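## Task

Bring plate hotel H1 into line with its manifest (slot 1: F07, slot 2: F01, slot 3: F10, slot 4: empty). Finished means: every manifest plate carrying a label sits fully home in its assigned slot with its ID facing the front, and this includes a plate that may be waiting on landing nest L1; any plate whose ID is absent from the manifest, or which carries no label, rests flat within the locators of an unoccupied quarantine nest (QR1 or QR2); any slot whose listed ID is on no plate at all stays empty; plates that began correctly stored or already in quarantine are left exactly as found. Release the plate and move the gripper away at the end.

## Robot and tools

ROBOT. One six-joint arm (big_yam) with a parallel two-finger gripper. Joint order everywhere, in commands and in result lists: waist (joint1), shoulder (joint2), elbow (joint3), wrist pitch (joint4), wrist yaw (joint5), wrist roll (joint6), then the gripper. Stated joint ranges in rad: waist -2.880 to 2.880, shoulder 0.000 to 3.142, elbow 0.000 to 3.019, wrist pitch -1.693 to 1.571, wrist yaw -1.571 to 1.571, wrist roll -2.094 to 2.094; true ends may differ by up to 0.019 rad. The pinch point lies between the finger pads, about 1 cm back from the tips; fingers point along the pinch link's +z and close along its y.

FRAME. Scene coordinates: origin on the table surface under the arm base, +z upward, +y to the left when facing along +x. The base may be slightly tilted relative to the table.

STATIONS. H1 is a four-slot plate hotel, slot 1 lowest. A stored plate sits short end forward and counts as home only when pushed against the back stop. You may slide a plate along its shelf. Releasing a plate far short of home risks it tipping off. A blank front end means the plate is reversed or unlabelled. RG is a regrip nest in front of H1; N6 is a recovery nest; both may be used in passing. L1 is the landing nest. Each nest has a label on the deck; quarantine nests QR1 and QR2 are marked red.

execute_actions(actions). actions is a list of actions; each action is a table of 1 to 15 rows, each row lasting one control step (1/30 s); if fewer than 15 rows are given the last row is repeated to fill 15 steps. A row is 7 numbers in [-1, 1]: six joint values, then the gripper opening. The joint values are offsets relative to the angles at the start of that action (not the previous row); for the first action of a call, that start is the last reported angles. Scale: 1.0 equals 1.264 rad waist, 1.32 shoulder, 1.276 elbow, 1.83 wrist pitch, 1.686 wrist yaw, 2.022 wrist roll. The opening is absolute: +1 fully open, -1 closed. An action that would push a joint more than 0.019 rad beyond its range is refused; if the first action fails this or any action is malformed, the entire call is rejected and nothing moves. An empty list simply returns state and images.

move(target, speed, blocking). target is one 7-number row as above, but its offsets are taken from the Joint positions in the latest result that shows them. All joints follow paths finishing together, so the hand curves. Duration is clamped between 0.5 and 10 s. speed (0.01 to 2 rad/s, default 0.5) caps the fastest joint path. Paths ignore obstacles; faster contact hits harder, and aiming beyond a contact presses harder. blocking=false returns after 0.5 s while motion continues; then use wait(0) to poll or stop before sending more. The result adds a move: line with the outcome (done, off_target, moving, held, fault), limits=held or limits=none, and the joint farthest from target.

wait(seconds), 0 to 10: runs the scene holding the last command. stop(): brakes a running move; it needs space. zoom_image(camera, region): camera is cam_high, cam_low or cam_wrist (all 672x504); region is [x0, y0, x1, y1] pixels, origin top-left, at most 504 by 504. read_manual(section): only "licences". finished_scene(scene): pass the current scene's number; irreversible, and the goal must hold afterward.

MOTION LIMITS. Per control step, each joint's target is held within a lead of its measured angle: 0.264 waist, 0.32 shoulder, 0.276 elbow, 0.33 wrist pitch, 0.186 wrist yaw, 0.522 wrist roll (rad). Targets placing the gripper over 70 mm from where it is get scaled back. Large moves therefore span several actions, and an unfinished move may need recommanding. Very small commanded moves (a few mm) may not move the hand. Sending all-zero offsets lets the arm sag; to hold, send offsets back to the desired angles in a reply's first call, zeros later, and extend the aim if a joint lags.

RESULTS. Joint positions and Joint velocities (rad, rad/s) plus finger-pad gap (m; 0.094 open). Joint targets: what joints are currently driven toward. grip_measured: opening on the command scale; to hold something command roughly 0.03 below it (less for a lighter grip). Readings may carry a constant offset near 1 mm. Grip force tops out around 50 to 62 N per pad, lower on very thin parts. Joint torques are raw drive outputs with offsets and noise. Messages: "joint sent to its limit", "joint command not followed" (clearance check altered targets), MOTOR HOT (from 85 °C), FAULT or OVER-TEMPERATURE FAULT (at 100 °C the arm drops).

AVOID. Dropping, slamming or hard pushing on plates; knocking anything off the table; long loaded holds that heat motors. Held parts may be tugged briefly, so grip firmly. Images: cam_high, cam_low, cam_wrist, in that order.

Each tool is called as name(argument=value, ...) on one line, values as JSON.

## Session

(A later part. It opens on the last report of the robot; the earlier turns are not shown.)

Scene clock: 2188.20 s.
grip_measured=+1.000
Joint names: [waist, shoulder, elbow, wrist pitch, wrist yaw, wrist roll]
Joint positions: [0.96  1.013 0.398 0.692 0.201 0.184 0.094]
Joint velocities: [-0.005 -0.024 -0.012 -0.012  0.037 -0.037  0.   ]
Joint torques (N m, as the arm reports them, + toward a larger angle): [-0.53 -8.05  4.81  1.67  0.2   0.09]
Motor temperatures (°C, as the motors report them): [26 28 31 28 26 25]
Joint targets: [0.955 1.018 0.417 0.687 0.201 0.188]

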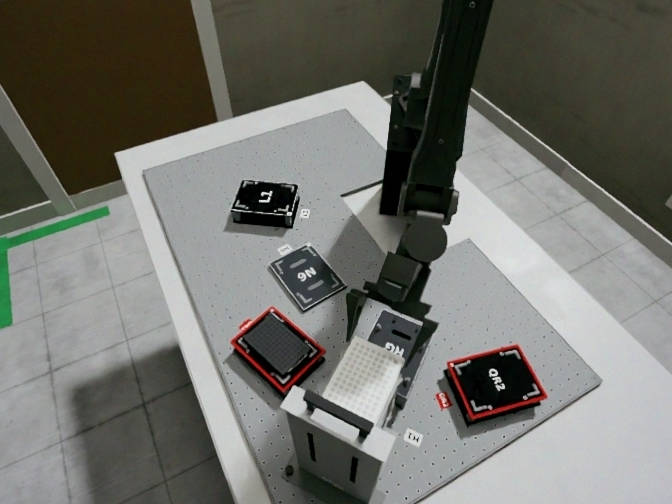

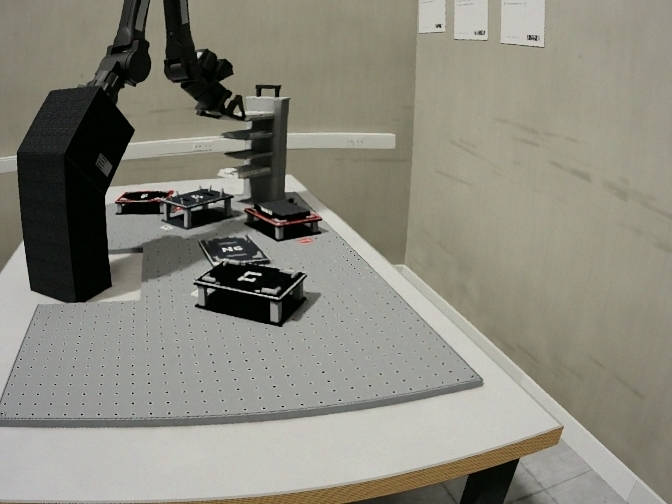

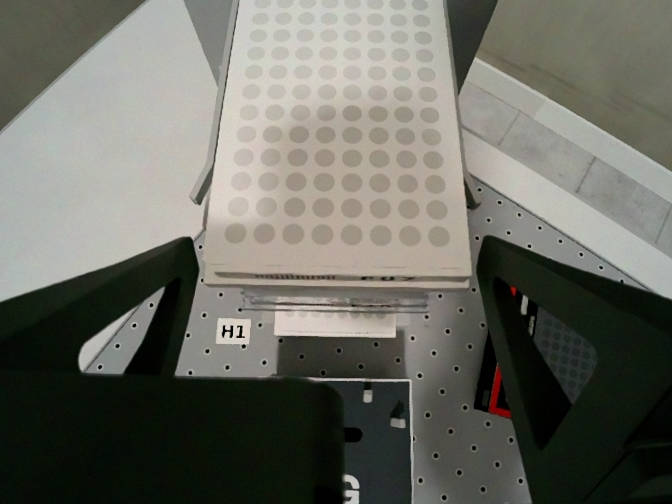

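execute_actions(actions=[])

Scene clock: 2214.07 s.
grip_measured=+1.000
Joint names: [waist, shoulder, elbow, wrist pitch, wrist yaw, wrist roll]
Joint positions: [0.96  1.013 0.398 0.692 0.201 0.184 0.094]
Joint velocities: [-0.005  0.005  0.037 -0.017 -0.051  0.051  0.   ]
Joint torques (N m, as the arm reports them, + toward a larger angle): [ 0.07 -7.93  4.74  1.67  0.18  0.07]
Motor temperatures (°C, as the motors report them): [26 28 31 28 26 25]
Joint targets: [0.955 1.018 0.417 0.687 0.201 0.188]

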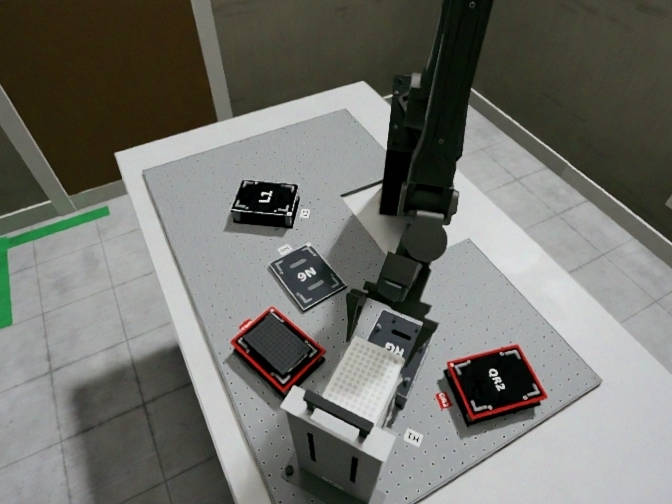

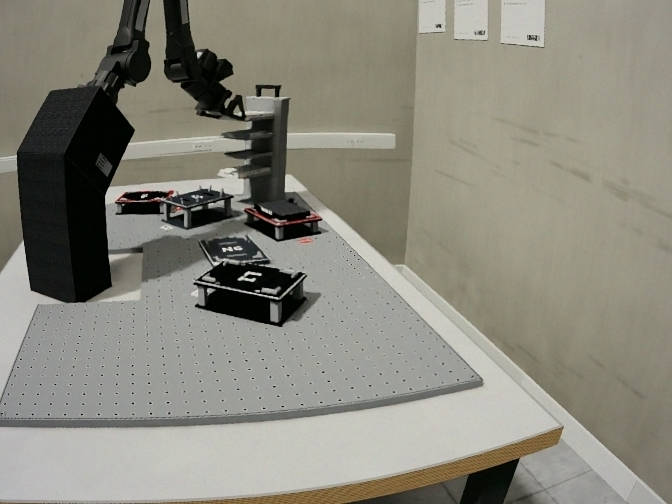

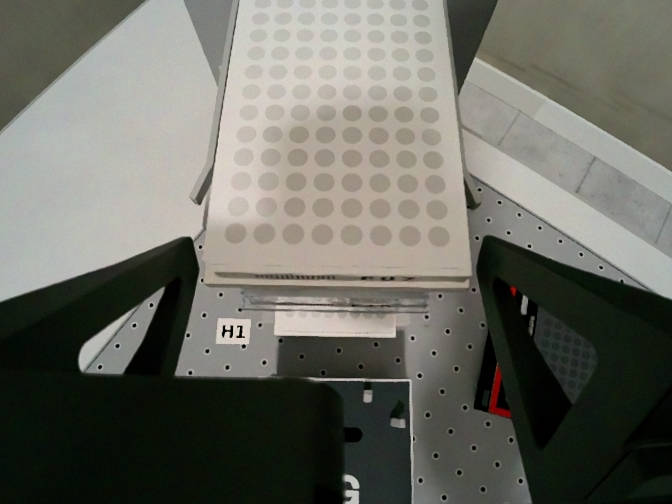

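execute_actions(actions=[[[0.00746,-0.01092,-0.0062,0.01177,0.00205,0.002,1],[0.00843,-0.01185,-0.00823,0.0126,0.00279,0.002,1],[0.01001,-0.01337,-0.01153,0.01395,0.004,0.002,1],[0.01215,-0.01541,-0.01597,0.01576,0.00562,0.002,1],[0.01474,-0.01789,-0.02137,0.01797,0.00758,0.002,1],[0.01763,-0.02066,-0.0274,0.02044,0.00978,0.002,1],[0.02077,-0.02367,-0.03394,0.02311,0.01216,0.002,1],[0.02393,-0.0267,-0.04054,0.02581,0.01457,0.002,1],[0.02707,-0.02971,-0.04708,0.02848,0.01695,0.002,1],[0.02997,-0.03248,-0.05311,0.03095,0.01915,0.002,1],[0.03255,-0.03496,-0.05851,0.03316,0.02111,0.002,1],[0.03469,-0.037,-0.06295,0.03497,0.02273,0.002,1],[0.03627,-0.03852,-0.06625,0.03632,0.02394,0.002,1],[0.03724,-0.03945,-0.06828,0.03715,0.02468,0.002,1],[0.03758,-0.03977,-0.06898,0.03744,0.02493,0.002,1]]])

wait(seconds=0.5)

Scene clock: 2275.90 s.
grip_measured=+1.000
Joint names: [waist, shoulder, elbow, wrist pitch, wrist yaw, wrist roll]
Joint positions: [0.997 0.974 0.318 0.737 0.24  0.184 0.094]
Joint velocities: [ 0.034 -0.063 -0.1    0.037  0.037  0.022  0.   ]
Joint torques (N m, as the arm reports them, + toward a larger angle): [ 0.86 -7.91  2.77  2.87  0.3   0.08]
Motor temperatures (°C, as the motors report them): [26 28 31 28 26 25]
Joint targets: [1.007 0.960 0.310 0.761 0.243 0.188]

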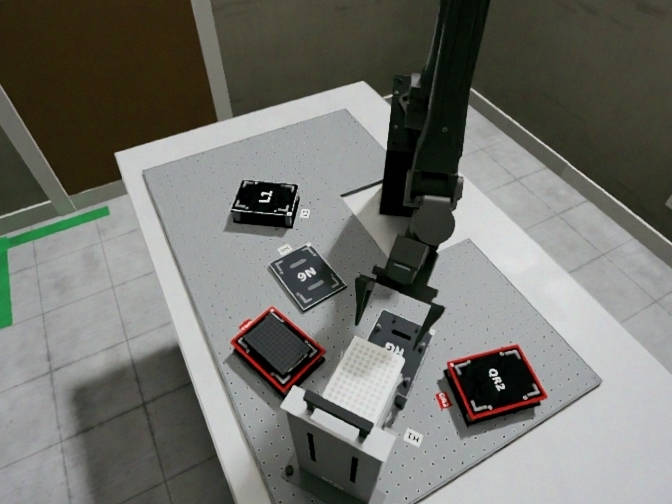

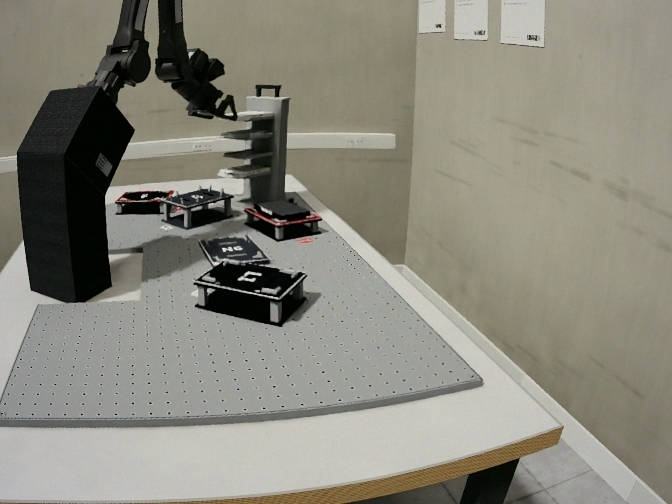

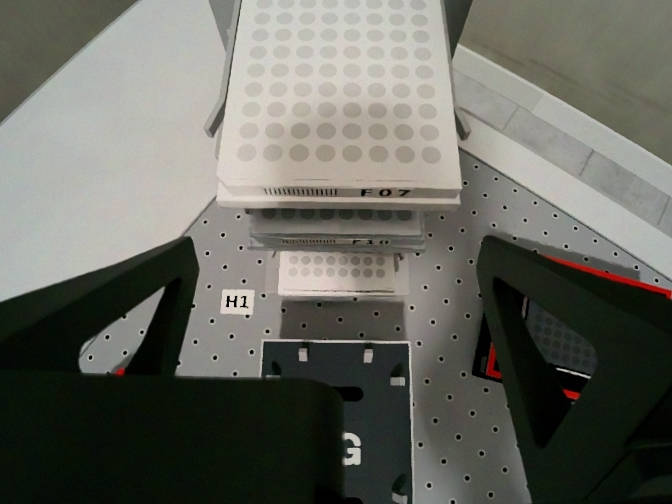

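Scene clock: 2276.40 s.
grip_measured=+1.000
Joint names: [waist, shoulder, elbow, wrist pitch, wrist yaw, wrist roll]
Joint positions: [0.998 0.973 0.315 0.741 0.241 0.184 0.094]
Joint velocities: [-0.015 -0.015  0.002  0.002 -0.022  0.066  0.   ]
Joint torques (N m, as the arm reports them, + toward a larger angle): [ 1.1  -8.49  2.5   2.81  0.3   0.1 ]
Motor temperatures (°C, as the motors report them): [26 28 31 28 26 25]
Joint targets: [1.007 0.960 0.310 0.761 0.244 0.188]
wait: 0.50 s; at rest by 0.27 s

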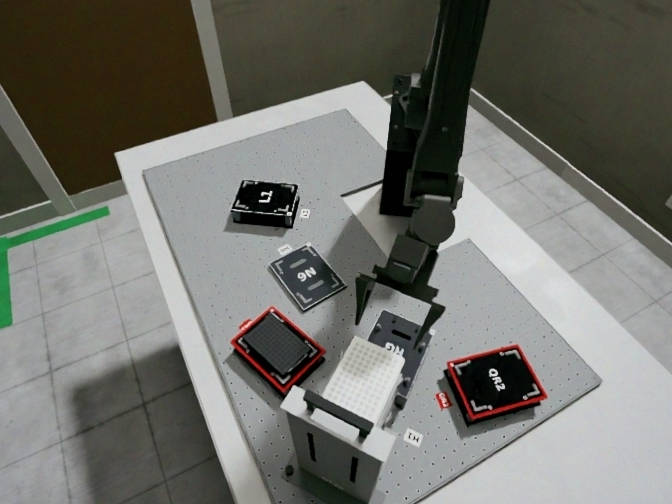

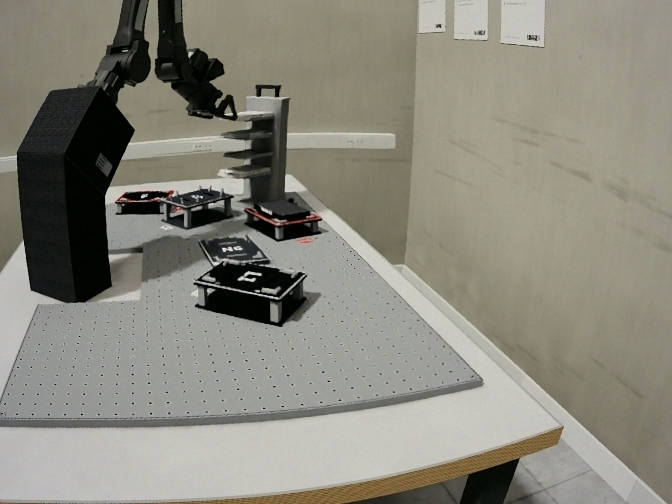

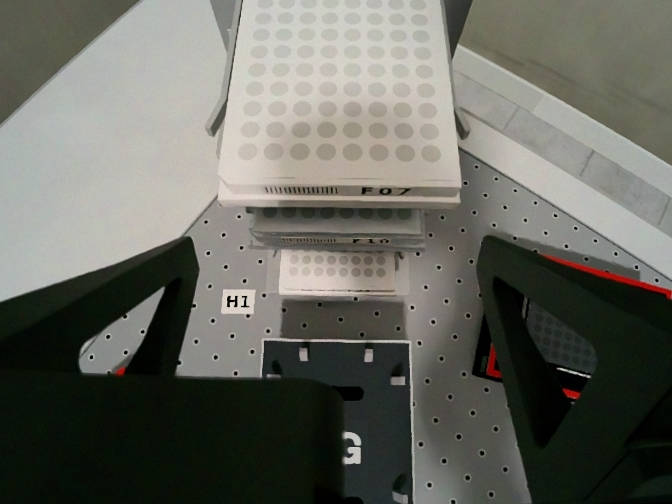

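move(target=[0.04114,0.32121,-0.0431,0.26393,0.02669,0.002,1], speed=0.3)

Scene clock: 2301.57 s.
grip_measured=+1.000
Joint names: [waist, shoulder, elbow, wrist pitch, wrist yaw, wrist roll]
Joint positions: [1.041 1.392 0.271 1.205 0.283 0.184 0.094]
Joint velocities: [-0.005 -0.015  0.007  0.002 -0.022 -0.007  0.   ]
Joint torques (N m, as the arm reports them, + toward a larger angle): [ 1.29 -7.89 -1.86  2.75  0.29  0.08]
Motor temperatures (°C, as the motors report them): [26 28 30 29 26 25]
Joint targets: [1.050 1.397 0.260 1.224 0.286 0.188]
move: done; limits=none; farthest joint: the wrist pitch, 0.019 radians from its target (0.483 radians at the start)

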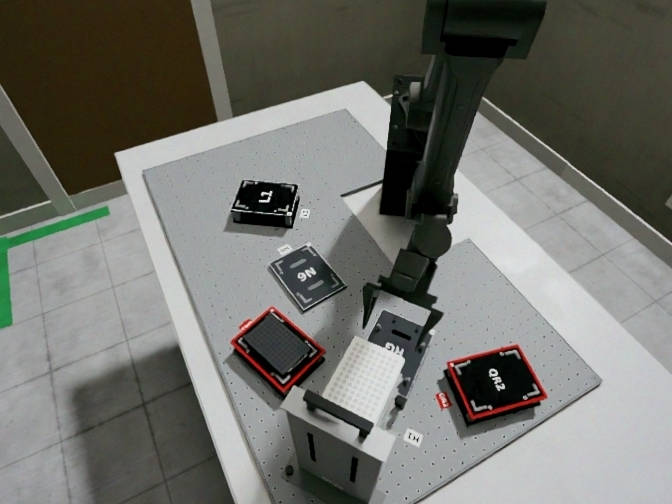

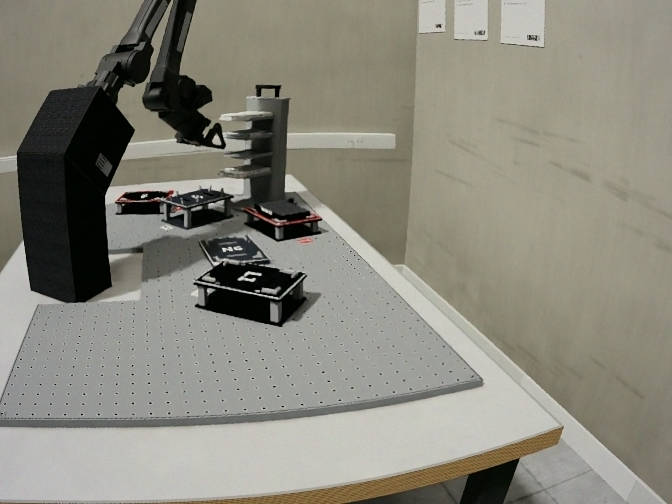

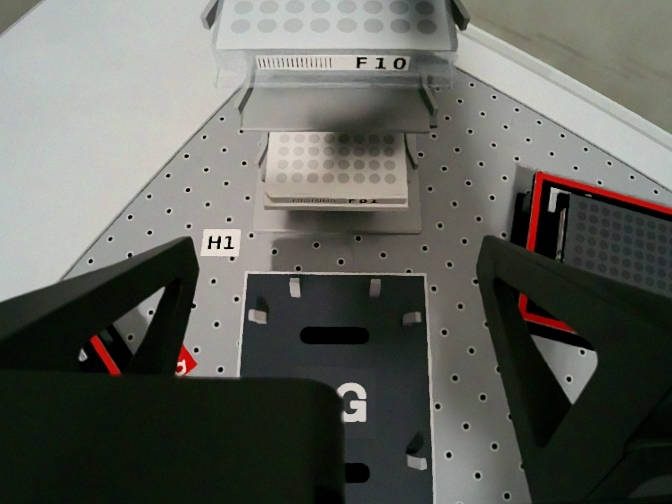

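move(target=[-0.02927,0.27273,0.16144,0.09617,-0.01839,0.002,1], speed=0.25)

Scene clock: 2320.67 s.
grip_measured=+1.000
Joint names: [waist, shoulder, elbow, wrist pitch, wrist yaw, wrist roll]
Joint positions: [1.013 1.746 0.471 1.361 0.254 0.184 0.094]
Joint velocities: [-0.015  0.015  0.017  0.017 -0.051 -0.066  0.   ]
Joint torques (N m, as the arm reports them, + toward a larger angle): [ -0.71 -10.16  -1.71   2.92   0.04   0.08]
Motor temperatures (°C, as the motors report them): [26 28 30 29 26 25]
Joint targets: [1.003 1.751 0.477 1.380 0.252 0.188]
move: done; limits=none; farthest joint: the wrist pitch, 0.020 radians from its target (0.176 radians at the start)

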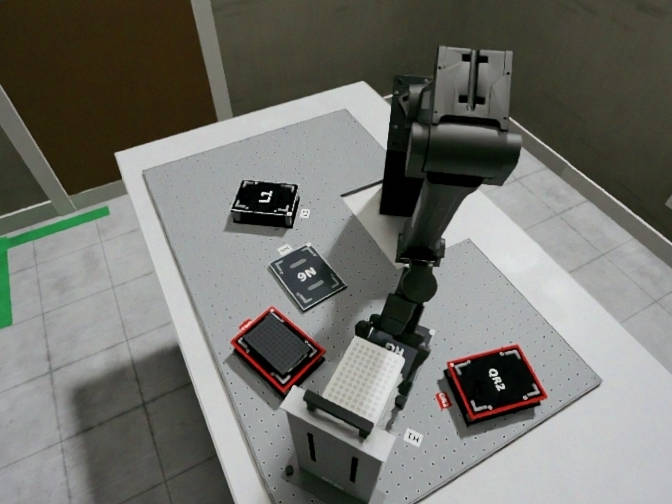

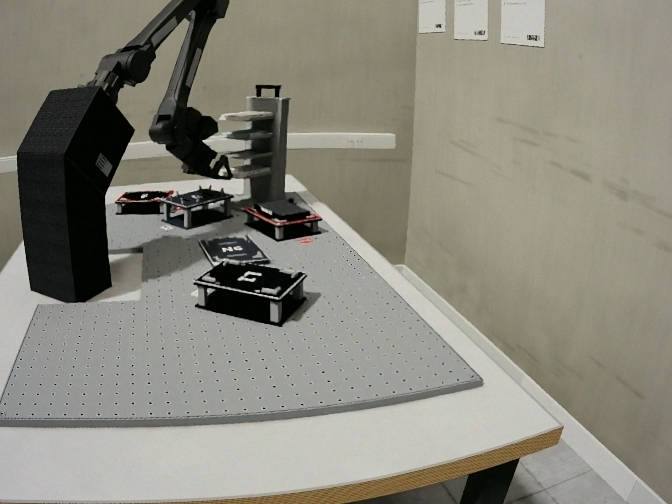

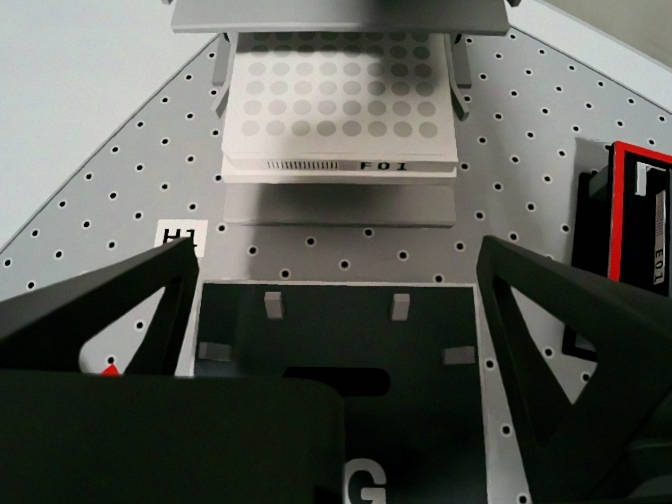

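zoom_image(camera="cam_wrist", region=[190, 20, 490, 240])

Region (190, 20, 490, 240) of cam_wrist's 672x504 image, scaled by 1.680, with more detail than that image has; it fills the top 370 rows of this view, and the rest is white.

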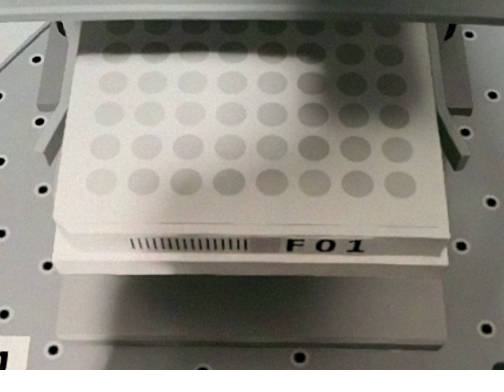

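execute_actions(actions=[[[-0.00731,-0.01077,0.00599,-0.00484,-0.00194,0.002,1],[-0.00785,-0.01127,0.00741,-0.00619,-0.00235,0.002,1],[-0.00873,-0.01208,0.00971,-0.0084,-0.00301,0.002,1],[-0.00991,-0.01316,0.01282,-0.01137,-0.00389,0.002,1],[-0.01135,-0.01448,0.01659,-0.01497,-0.00497,0.002,1],[-0.01296,-0.01596,0.0208,-0.019,-0.00618,0.002,1],[-0.0147,-0.01756,0.02537,-0.02337,-0.00749,0.002,1],[-0.01647,-0.01917,0.02999,-0.02777,-0.0088,0.002,1],[-0.01821,-0.02077,0.03456,-0.03214,-0.01011,0.002,1],[-0.01982,-0.02225,0.03877,-0.03617,-0.01132,0.002,1],[-0.02126,-0.02357,0.04254,-0.03977,-0.0124,0.002,1],[-0.02244,-0.02465,0.04565,-0.04274,-0.01328,0.002,1],[-0.02332,-0.02546,0.04795,-0.04495,-0.01394,0.002,1],[-0.02386,-0.02596,0.04937,-0.0463,-0.01435,0.002,1],[-0.02405,-0.02613,0.04986,-0.04677,-0.01449,0.002,1]]])

wait(seconds=0.5)

zoom_image(camera="cam_wrist", region=[170, 60, 510, 300])

Scene clock: 2358.07 s.
grip_measured=+1.000
Joint names: [waist, shoulder, elbow, wrist pitch, wrist yaw, wrist roll]
Joint positions: [0.992 1.726 0.526 1.291 0.233 0.184 0.094]
Joint velocities: [-0.034 -0.044  0.066 -0.076  0.037 -0.007  0.   ]
Joint torques (N m, as the arm reports them, + toward a larger angle): [ -0.72 -11.57  -1.43   1.51   0.05   0.09]
Motor temperatures (°C, as the motors report them): [26 28 30 29 26 25]
Joint targets: [0.983 1.711 0.534 1.275 0.230 0.188]

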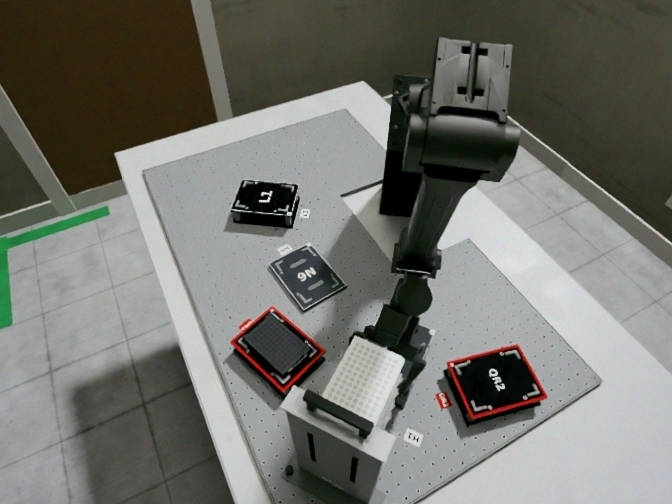

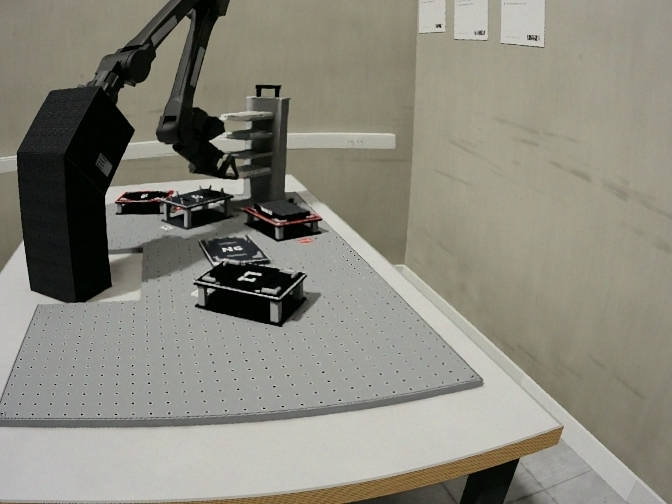

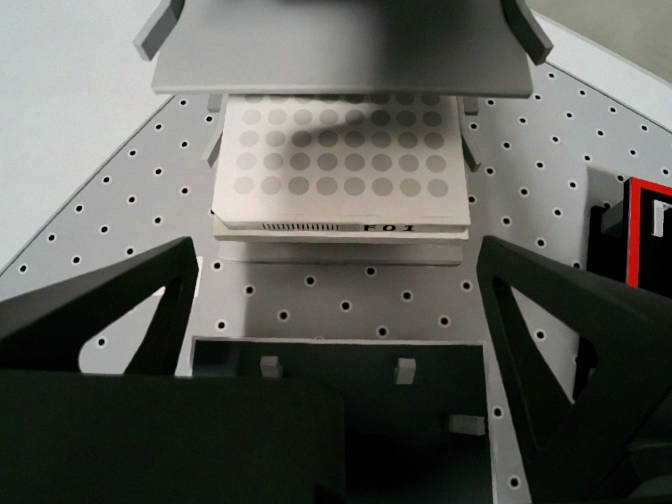

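Scene clock: 2358.57 s.
grip_measured=+1.000
Joint names: [waist, shoulder, elbow, wrist pitch, wrist yaw, wrist roll]
Joint positions: [0.991 1.724 0.529 1.285 0.233 0.184 0.094]
Joint velocities: [-0.015  0.005 -0.002  0.002  0.037  0.022  0.   ]
Joint torques (N m, as the arm reports them, + toward a larger angle): [ -0.28 -11.76  -1.18   1.58   0.07   0.06]
Motor temperatures (°C, as the motors report them): [26 28 30 29 26 25]
Joint targets: [0.983 1.711 0.534 1.275 0.230 0.188]
wait: 0.50 s; at rest by 0.30 s

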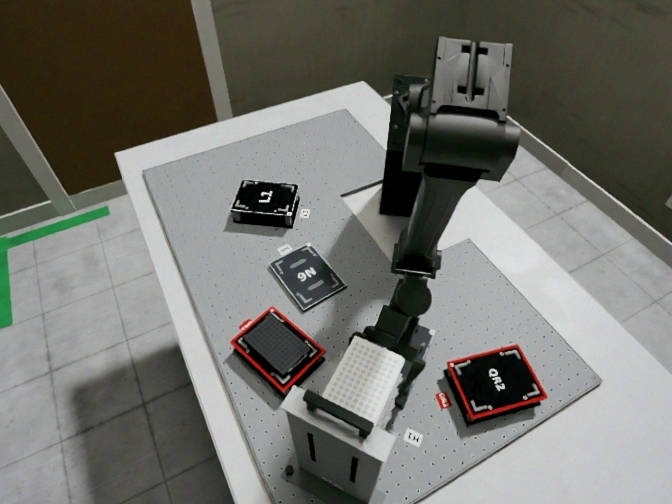

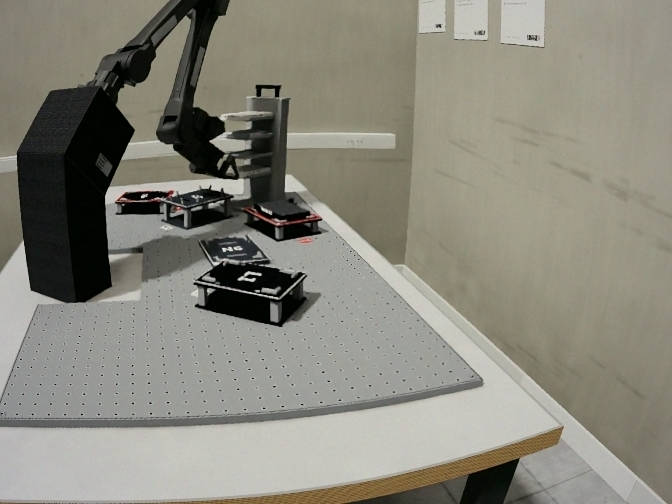

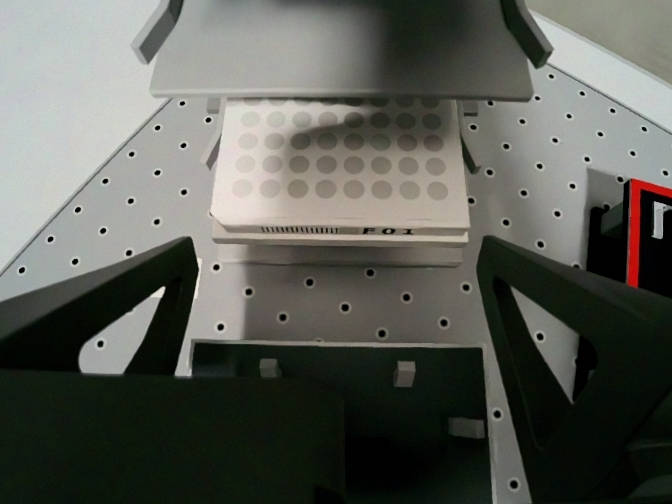

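Region (170, 60, 510, 300) of cam_wrist's 672x504 image, scaled by 1.482, with more detail than that image has; it fills the top 356 rows of this view, and the rest is white.

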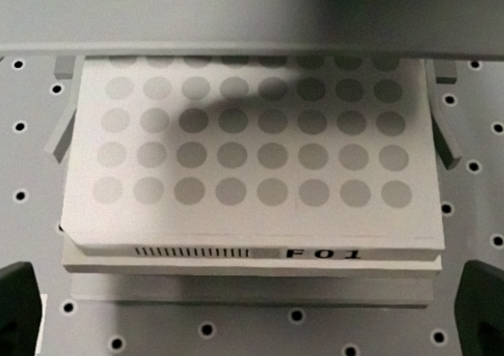

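execute_actions(actions=[[[-0.00646,-0.00996,0.00423,-0.00575,-0.00187,0.002,1],[-0.00682,-0.01027,0.00512,-0.00661,-0.00214,0.002,1],[-0.00742,-0.01078,0.00658,-0.008,-0.00257,0.002,1],[-0.00822,-0.01146,0.00854,-0.00987,-0.00315,0.002,1],[-0.0092,-0.01229,0.01092,-0.01214,-0.00386,0.002,1],[-0.01029,-0.01322,0.01357,-0.01468,-0.00464,0.002,1],[-0.01147,-0.01423,0.01646,-0.01743,-0.0055,0.002,1],[-0.01266,-0.01524,0.01936,-0.02021,-0.00636,0.002,1],[-0.01384,-0.01625,0.02225,-0.02296,-0.00722,0.002,1],[-0.01493,-0.01718,0.02491,-0.0255,-0.00801,0.002,1],[-0.01591,-0.01801,0.02728,-0.02777,-0.00871,0.002,1],[-0.01671,-0.01869,0.02924,-0.02964,-0.00929,0.002,1],[-0.01731,-0.0192,0.0307,-0.03103,-0.00972,0.002,1],[-0.01767,-0.01951,0.03159,-0.03189,-0.00999,0.002,1],[-0.0178,-0.01962,0.0319,-0.03218,-0.01008,0.002,1]]])

wait(seconds=0.5)

zoom_image(camera="cam_wrist", region=[170, 100, 510, 340])

Scene clock: 2387.77 s.
grip_measured=+1.000
Joint names: [waist, shoulder, elbow, wrist pitch, wrist yaw, wrist roll]
Joint positions: [0.979 1.714 0.562 1.24  0.219 0.184 0.094]
Joint velocities: [-0.024 -0.044  0.056 -0.037 -0.037  0.066  0.   ]
Joint torques (N m, as the arm reports them, + toward a larger angle): [ -1.37 -12.05  -0.89   1.48   0.02   0.06]
Motor temperatures (°C, as the motors report them): [26 29 30 28 26 25]
Joint targets: [0.969 1.698 0.570 1.226 0.216 0.188]

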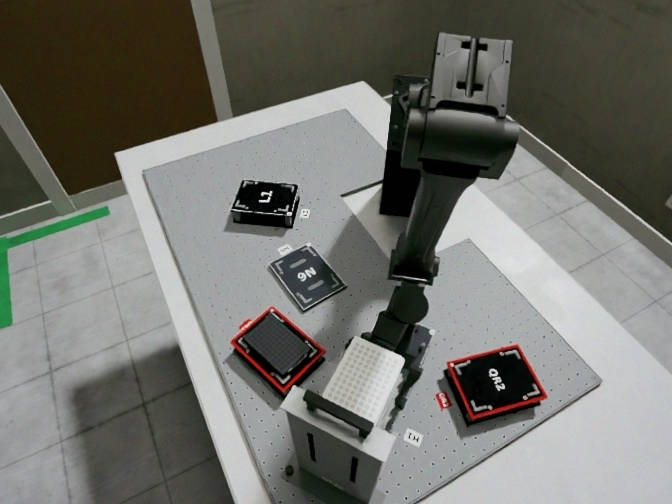

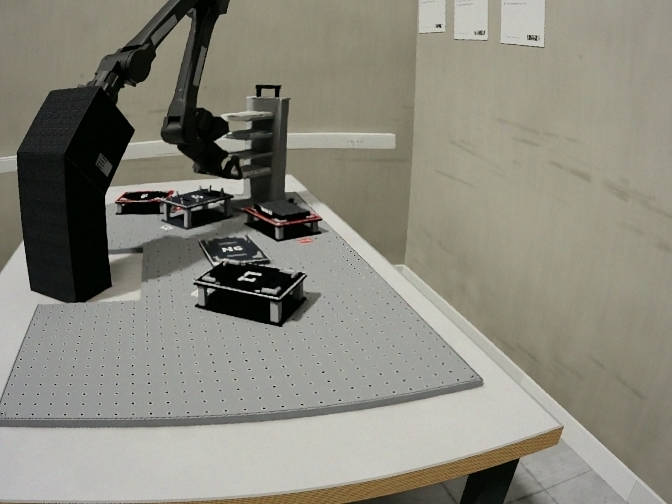

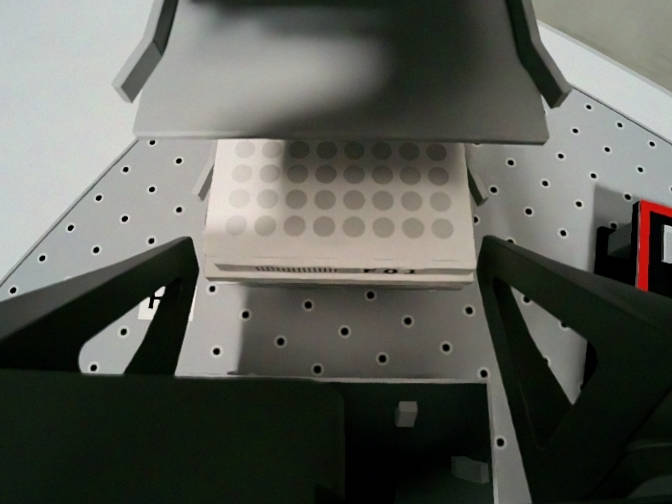

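Scene clock: 2388.27 s.
grip_measured=+1.000
Joint names: [waist, shoulder, elbow, wrist pitch, wrist yaw, wrist roll]
Joint positions: [0.978 1.712 0.564 1.236 0.219 0.184 0.094]
Joint velocities: [-0.005  0.005  0.022 -0.007  0.022  0.066  0.   ]
Joint torques (N m, as the arm reports them, + toward a larger angle): [ -0.4  -12.08  -0.85   1.49   0.06   0.06]
Motor temperatures (°C, as the motors report them): [26 29 30 28 26 25]
Joint targets: [0.969 1.698 0.570 1.226 0.216 0.188]
wait: 0.50 s; at rest by 0.23 s

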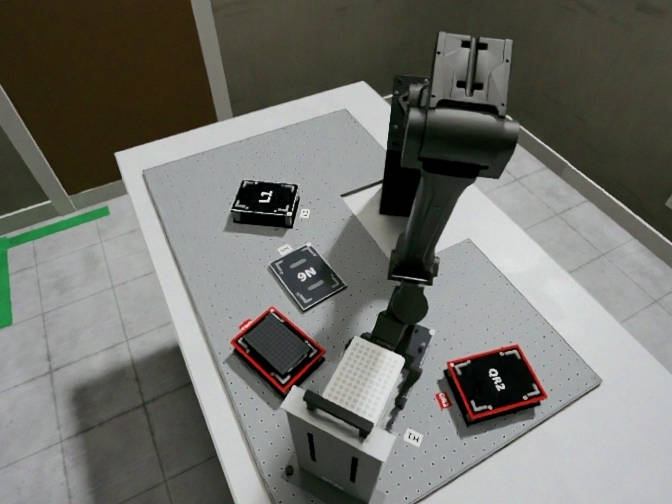

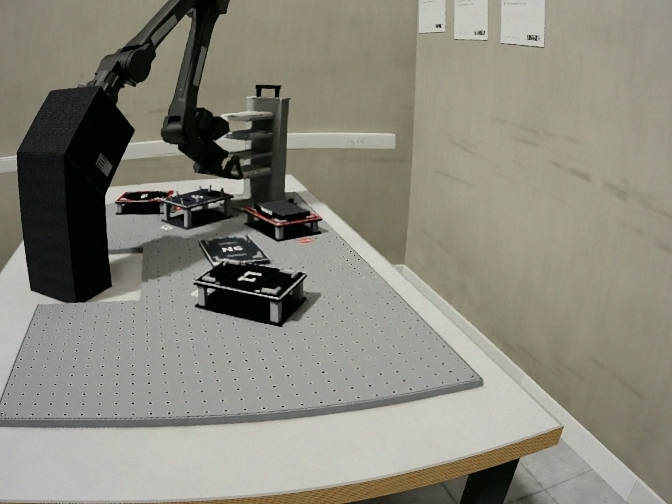

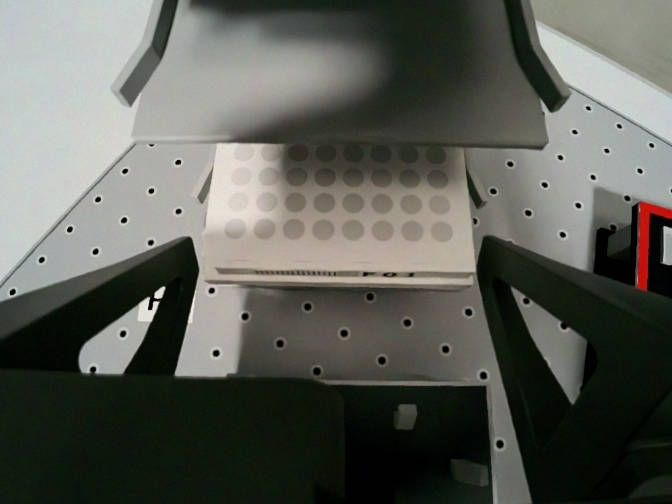

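Region (170, 100, 510, 340) of cam_wrist's 672x504 image, scaled by 1.482, with more detail than that image has; it fills the top 356 rows of this view, and the rest is white.

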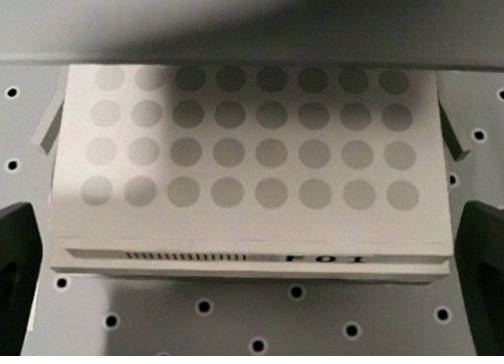

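execute_actions(actions=[[[-0.00712,-0.0106,0.0047,-0.00546,-0.00178,0.002,0.97],[-0.00712,-0.0106,0.0047,-0.00546,-0.00178,0.002,0.94],[-0.00712,-0.0106,0.0047,-0.00546,-0.00178,0.002,0.91],[-0.00712,-0.0106,0.0047,-0.00546,-0.00178,0.002,0.88],[-0.00712,-0.0106,0.0047,-0.00546,-0.00178,0.002,0.86],[-0.00712,-0.0106,0.0047,-0.00546,-0.00178,0.002,0.84],[-0.00712,-0.0106,0.0047,-0.00546,-0.00178,0.002,0.825],[-0.00712,-0.0106,0.0047,-0.00546,-0.00178,0.002,0.81],[-0.00712,-0.0106,0.0047,-0.00546,-0.00178,0.002,0.80],[-0.00712,-0.0106,0.0047,-0.00546,-0.00178,0.002,0.79],[-0.00712,-0.0106,0.0047,-0.00546,-0.00178,0.002,0.78],[-0.00712,-0.0106,0.0047,-0.00546,-0.00178,0.002,0.77],[-0.00712,-0.0106,0.0047,-0.00546,-0.00178,0.002,0.755],[-0.00712,-0.0106,0.0047,-0.00546,-0.00178,0.002,0.745],[-0.00712,-0.0106,0.0047,-0.00546,-0.00178,0.002,0.735]]])

wait(seconds=0.5)

Scene clock: 2401.30 s.
grip_measured=+0.765
Joint names: [waist, shoulder, elbow, wrist pitch, wrist yaw, wrist roll]
Joint positions: [0.978 1.712 0.564 1.236 0.218 0.184 0.083]
Joint velocities: [ 0.005  0.005 -0.007  0.002  0.037  0.007 -0.   ]
Joint torques (N m, as the arm reports them, + toward a larger angle): [ -0.98 -12.34  -0.73   1.51   0.07   0.08]
Motor temperatures (°C, as the motors report them): [26 29 30 28 26 25]
Joint targets: [0.969 1.698 0.570 1.226 0.216 0.188]

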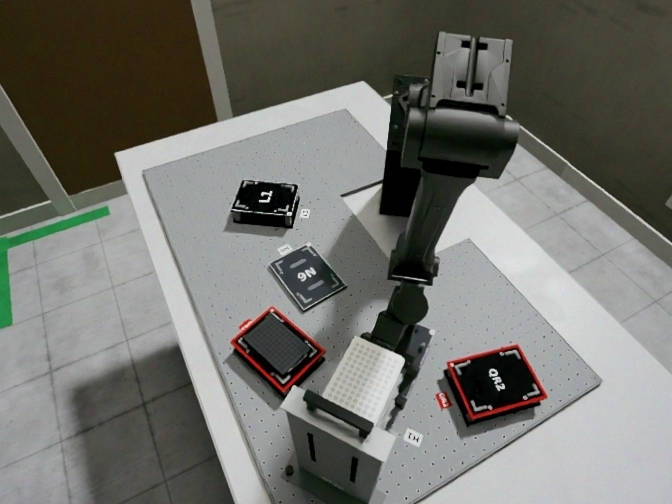

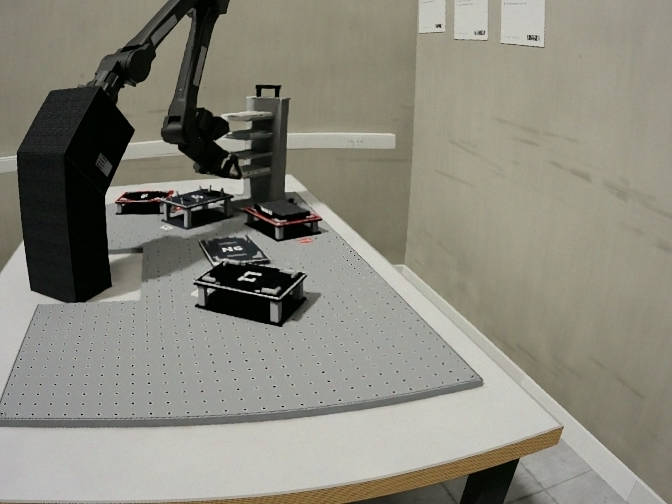

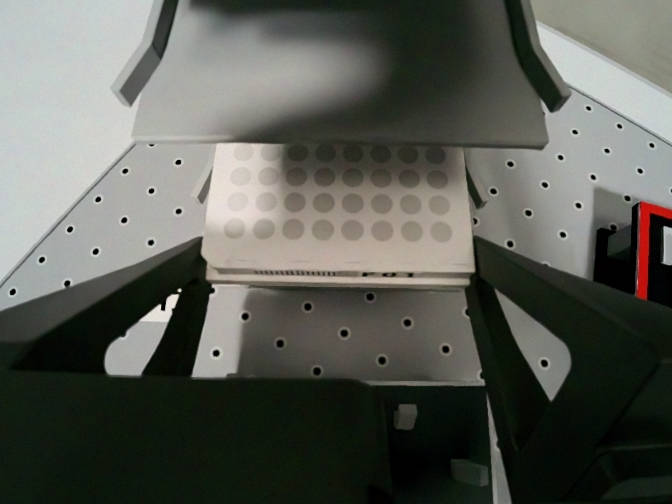

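Scene clock: 2401.80 s.
grip_measured=+0.765
Joint names: [waist, shoulder, elbow, wrist pitch, wrist yaw, wrist roll]
Joint positions: [0.978 1.712 0.564 1.236 0.218 0.184 0.083]
Joint velocities: [-0.005 -0.024 -0.012 -0.002 -0.022 -0.037 -0.   ]
Joint torques (N m, as the arm reports them, + toward a larger angle): [ -0.74 -12.11  -0.76   1.56   0.04   0.07]
Motor temperatures (°C, as the motors report them): [26 29 30 28 26 25]
Joint targets: [0.969 1.698 0.570 1.226 0.216 0.188]
wait: 0.50 s; at rest by 0.17 s

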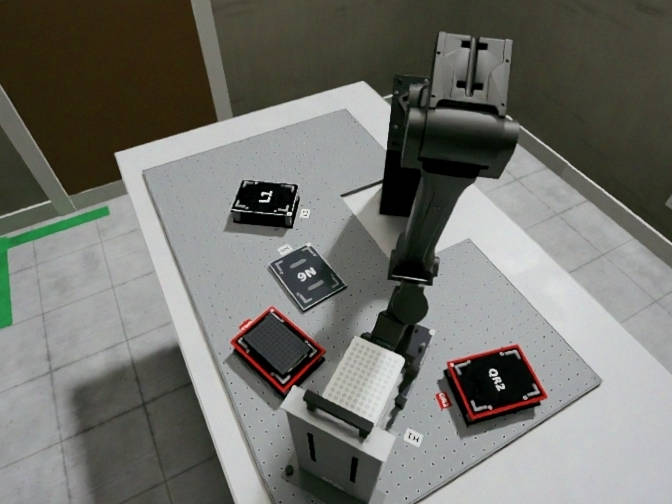

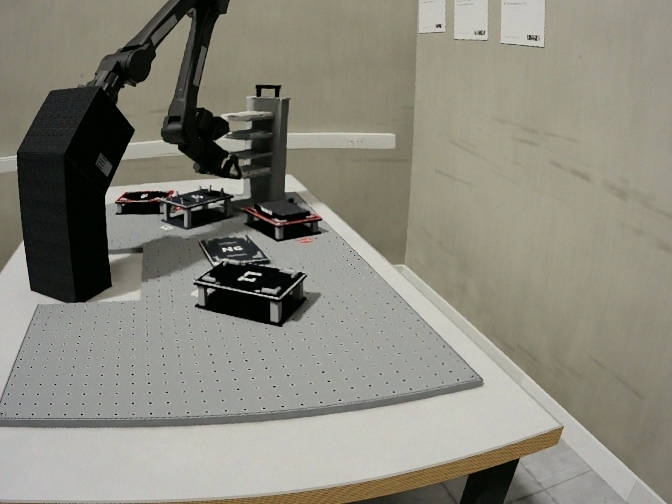

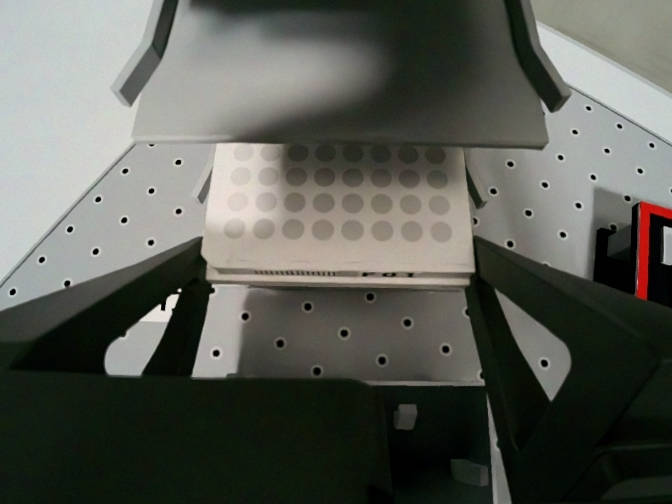

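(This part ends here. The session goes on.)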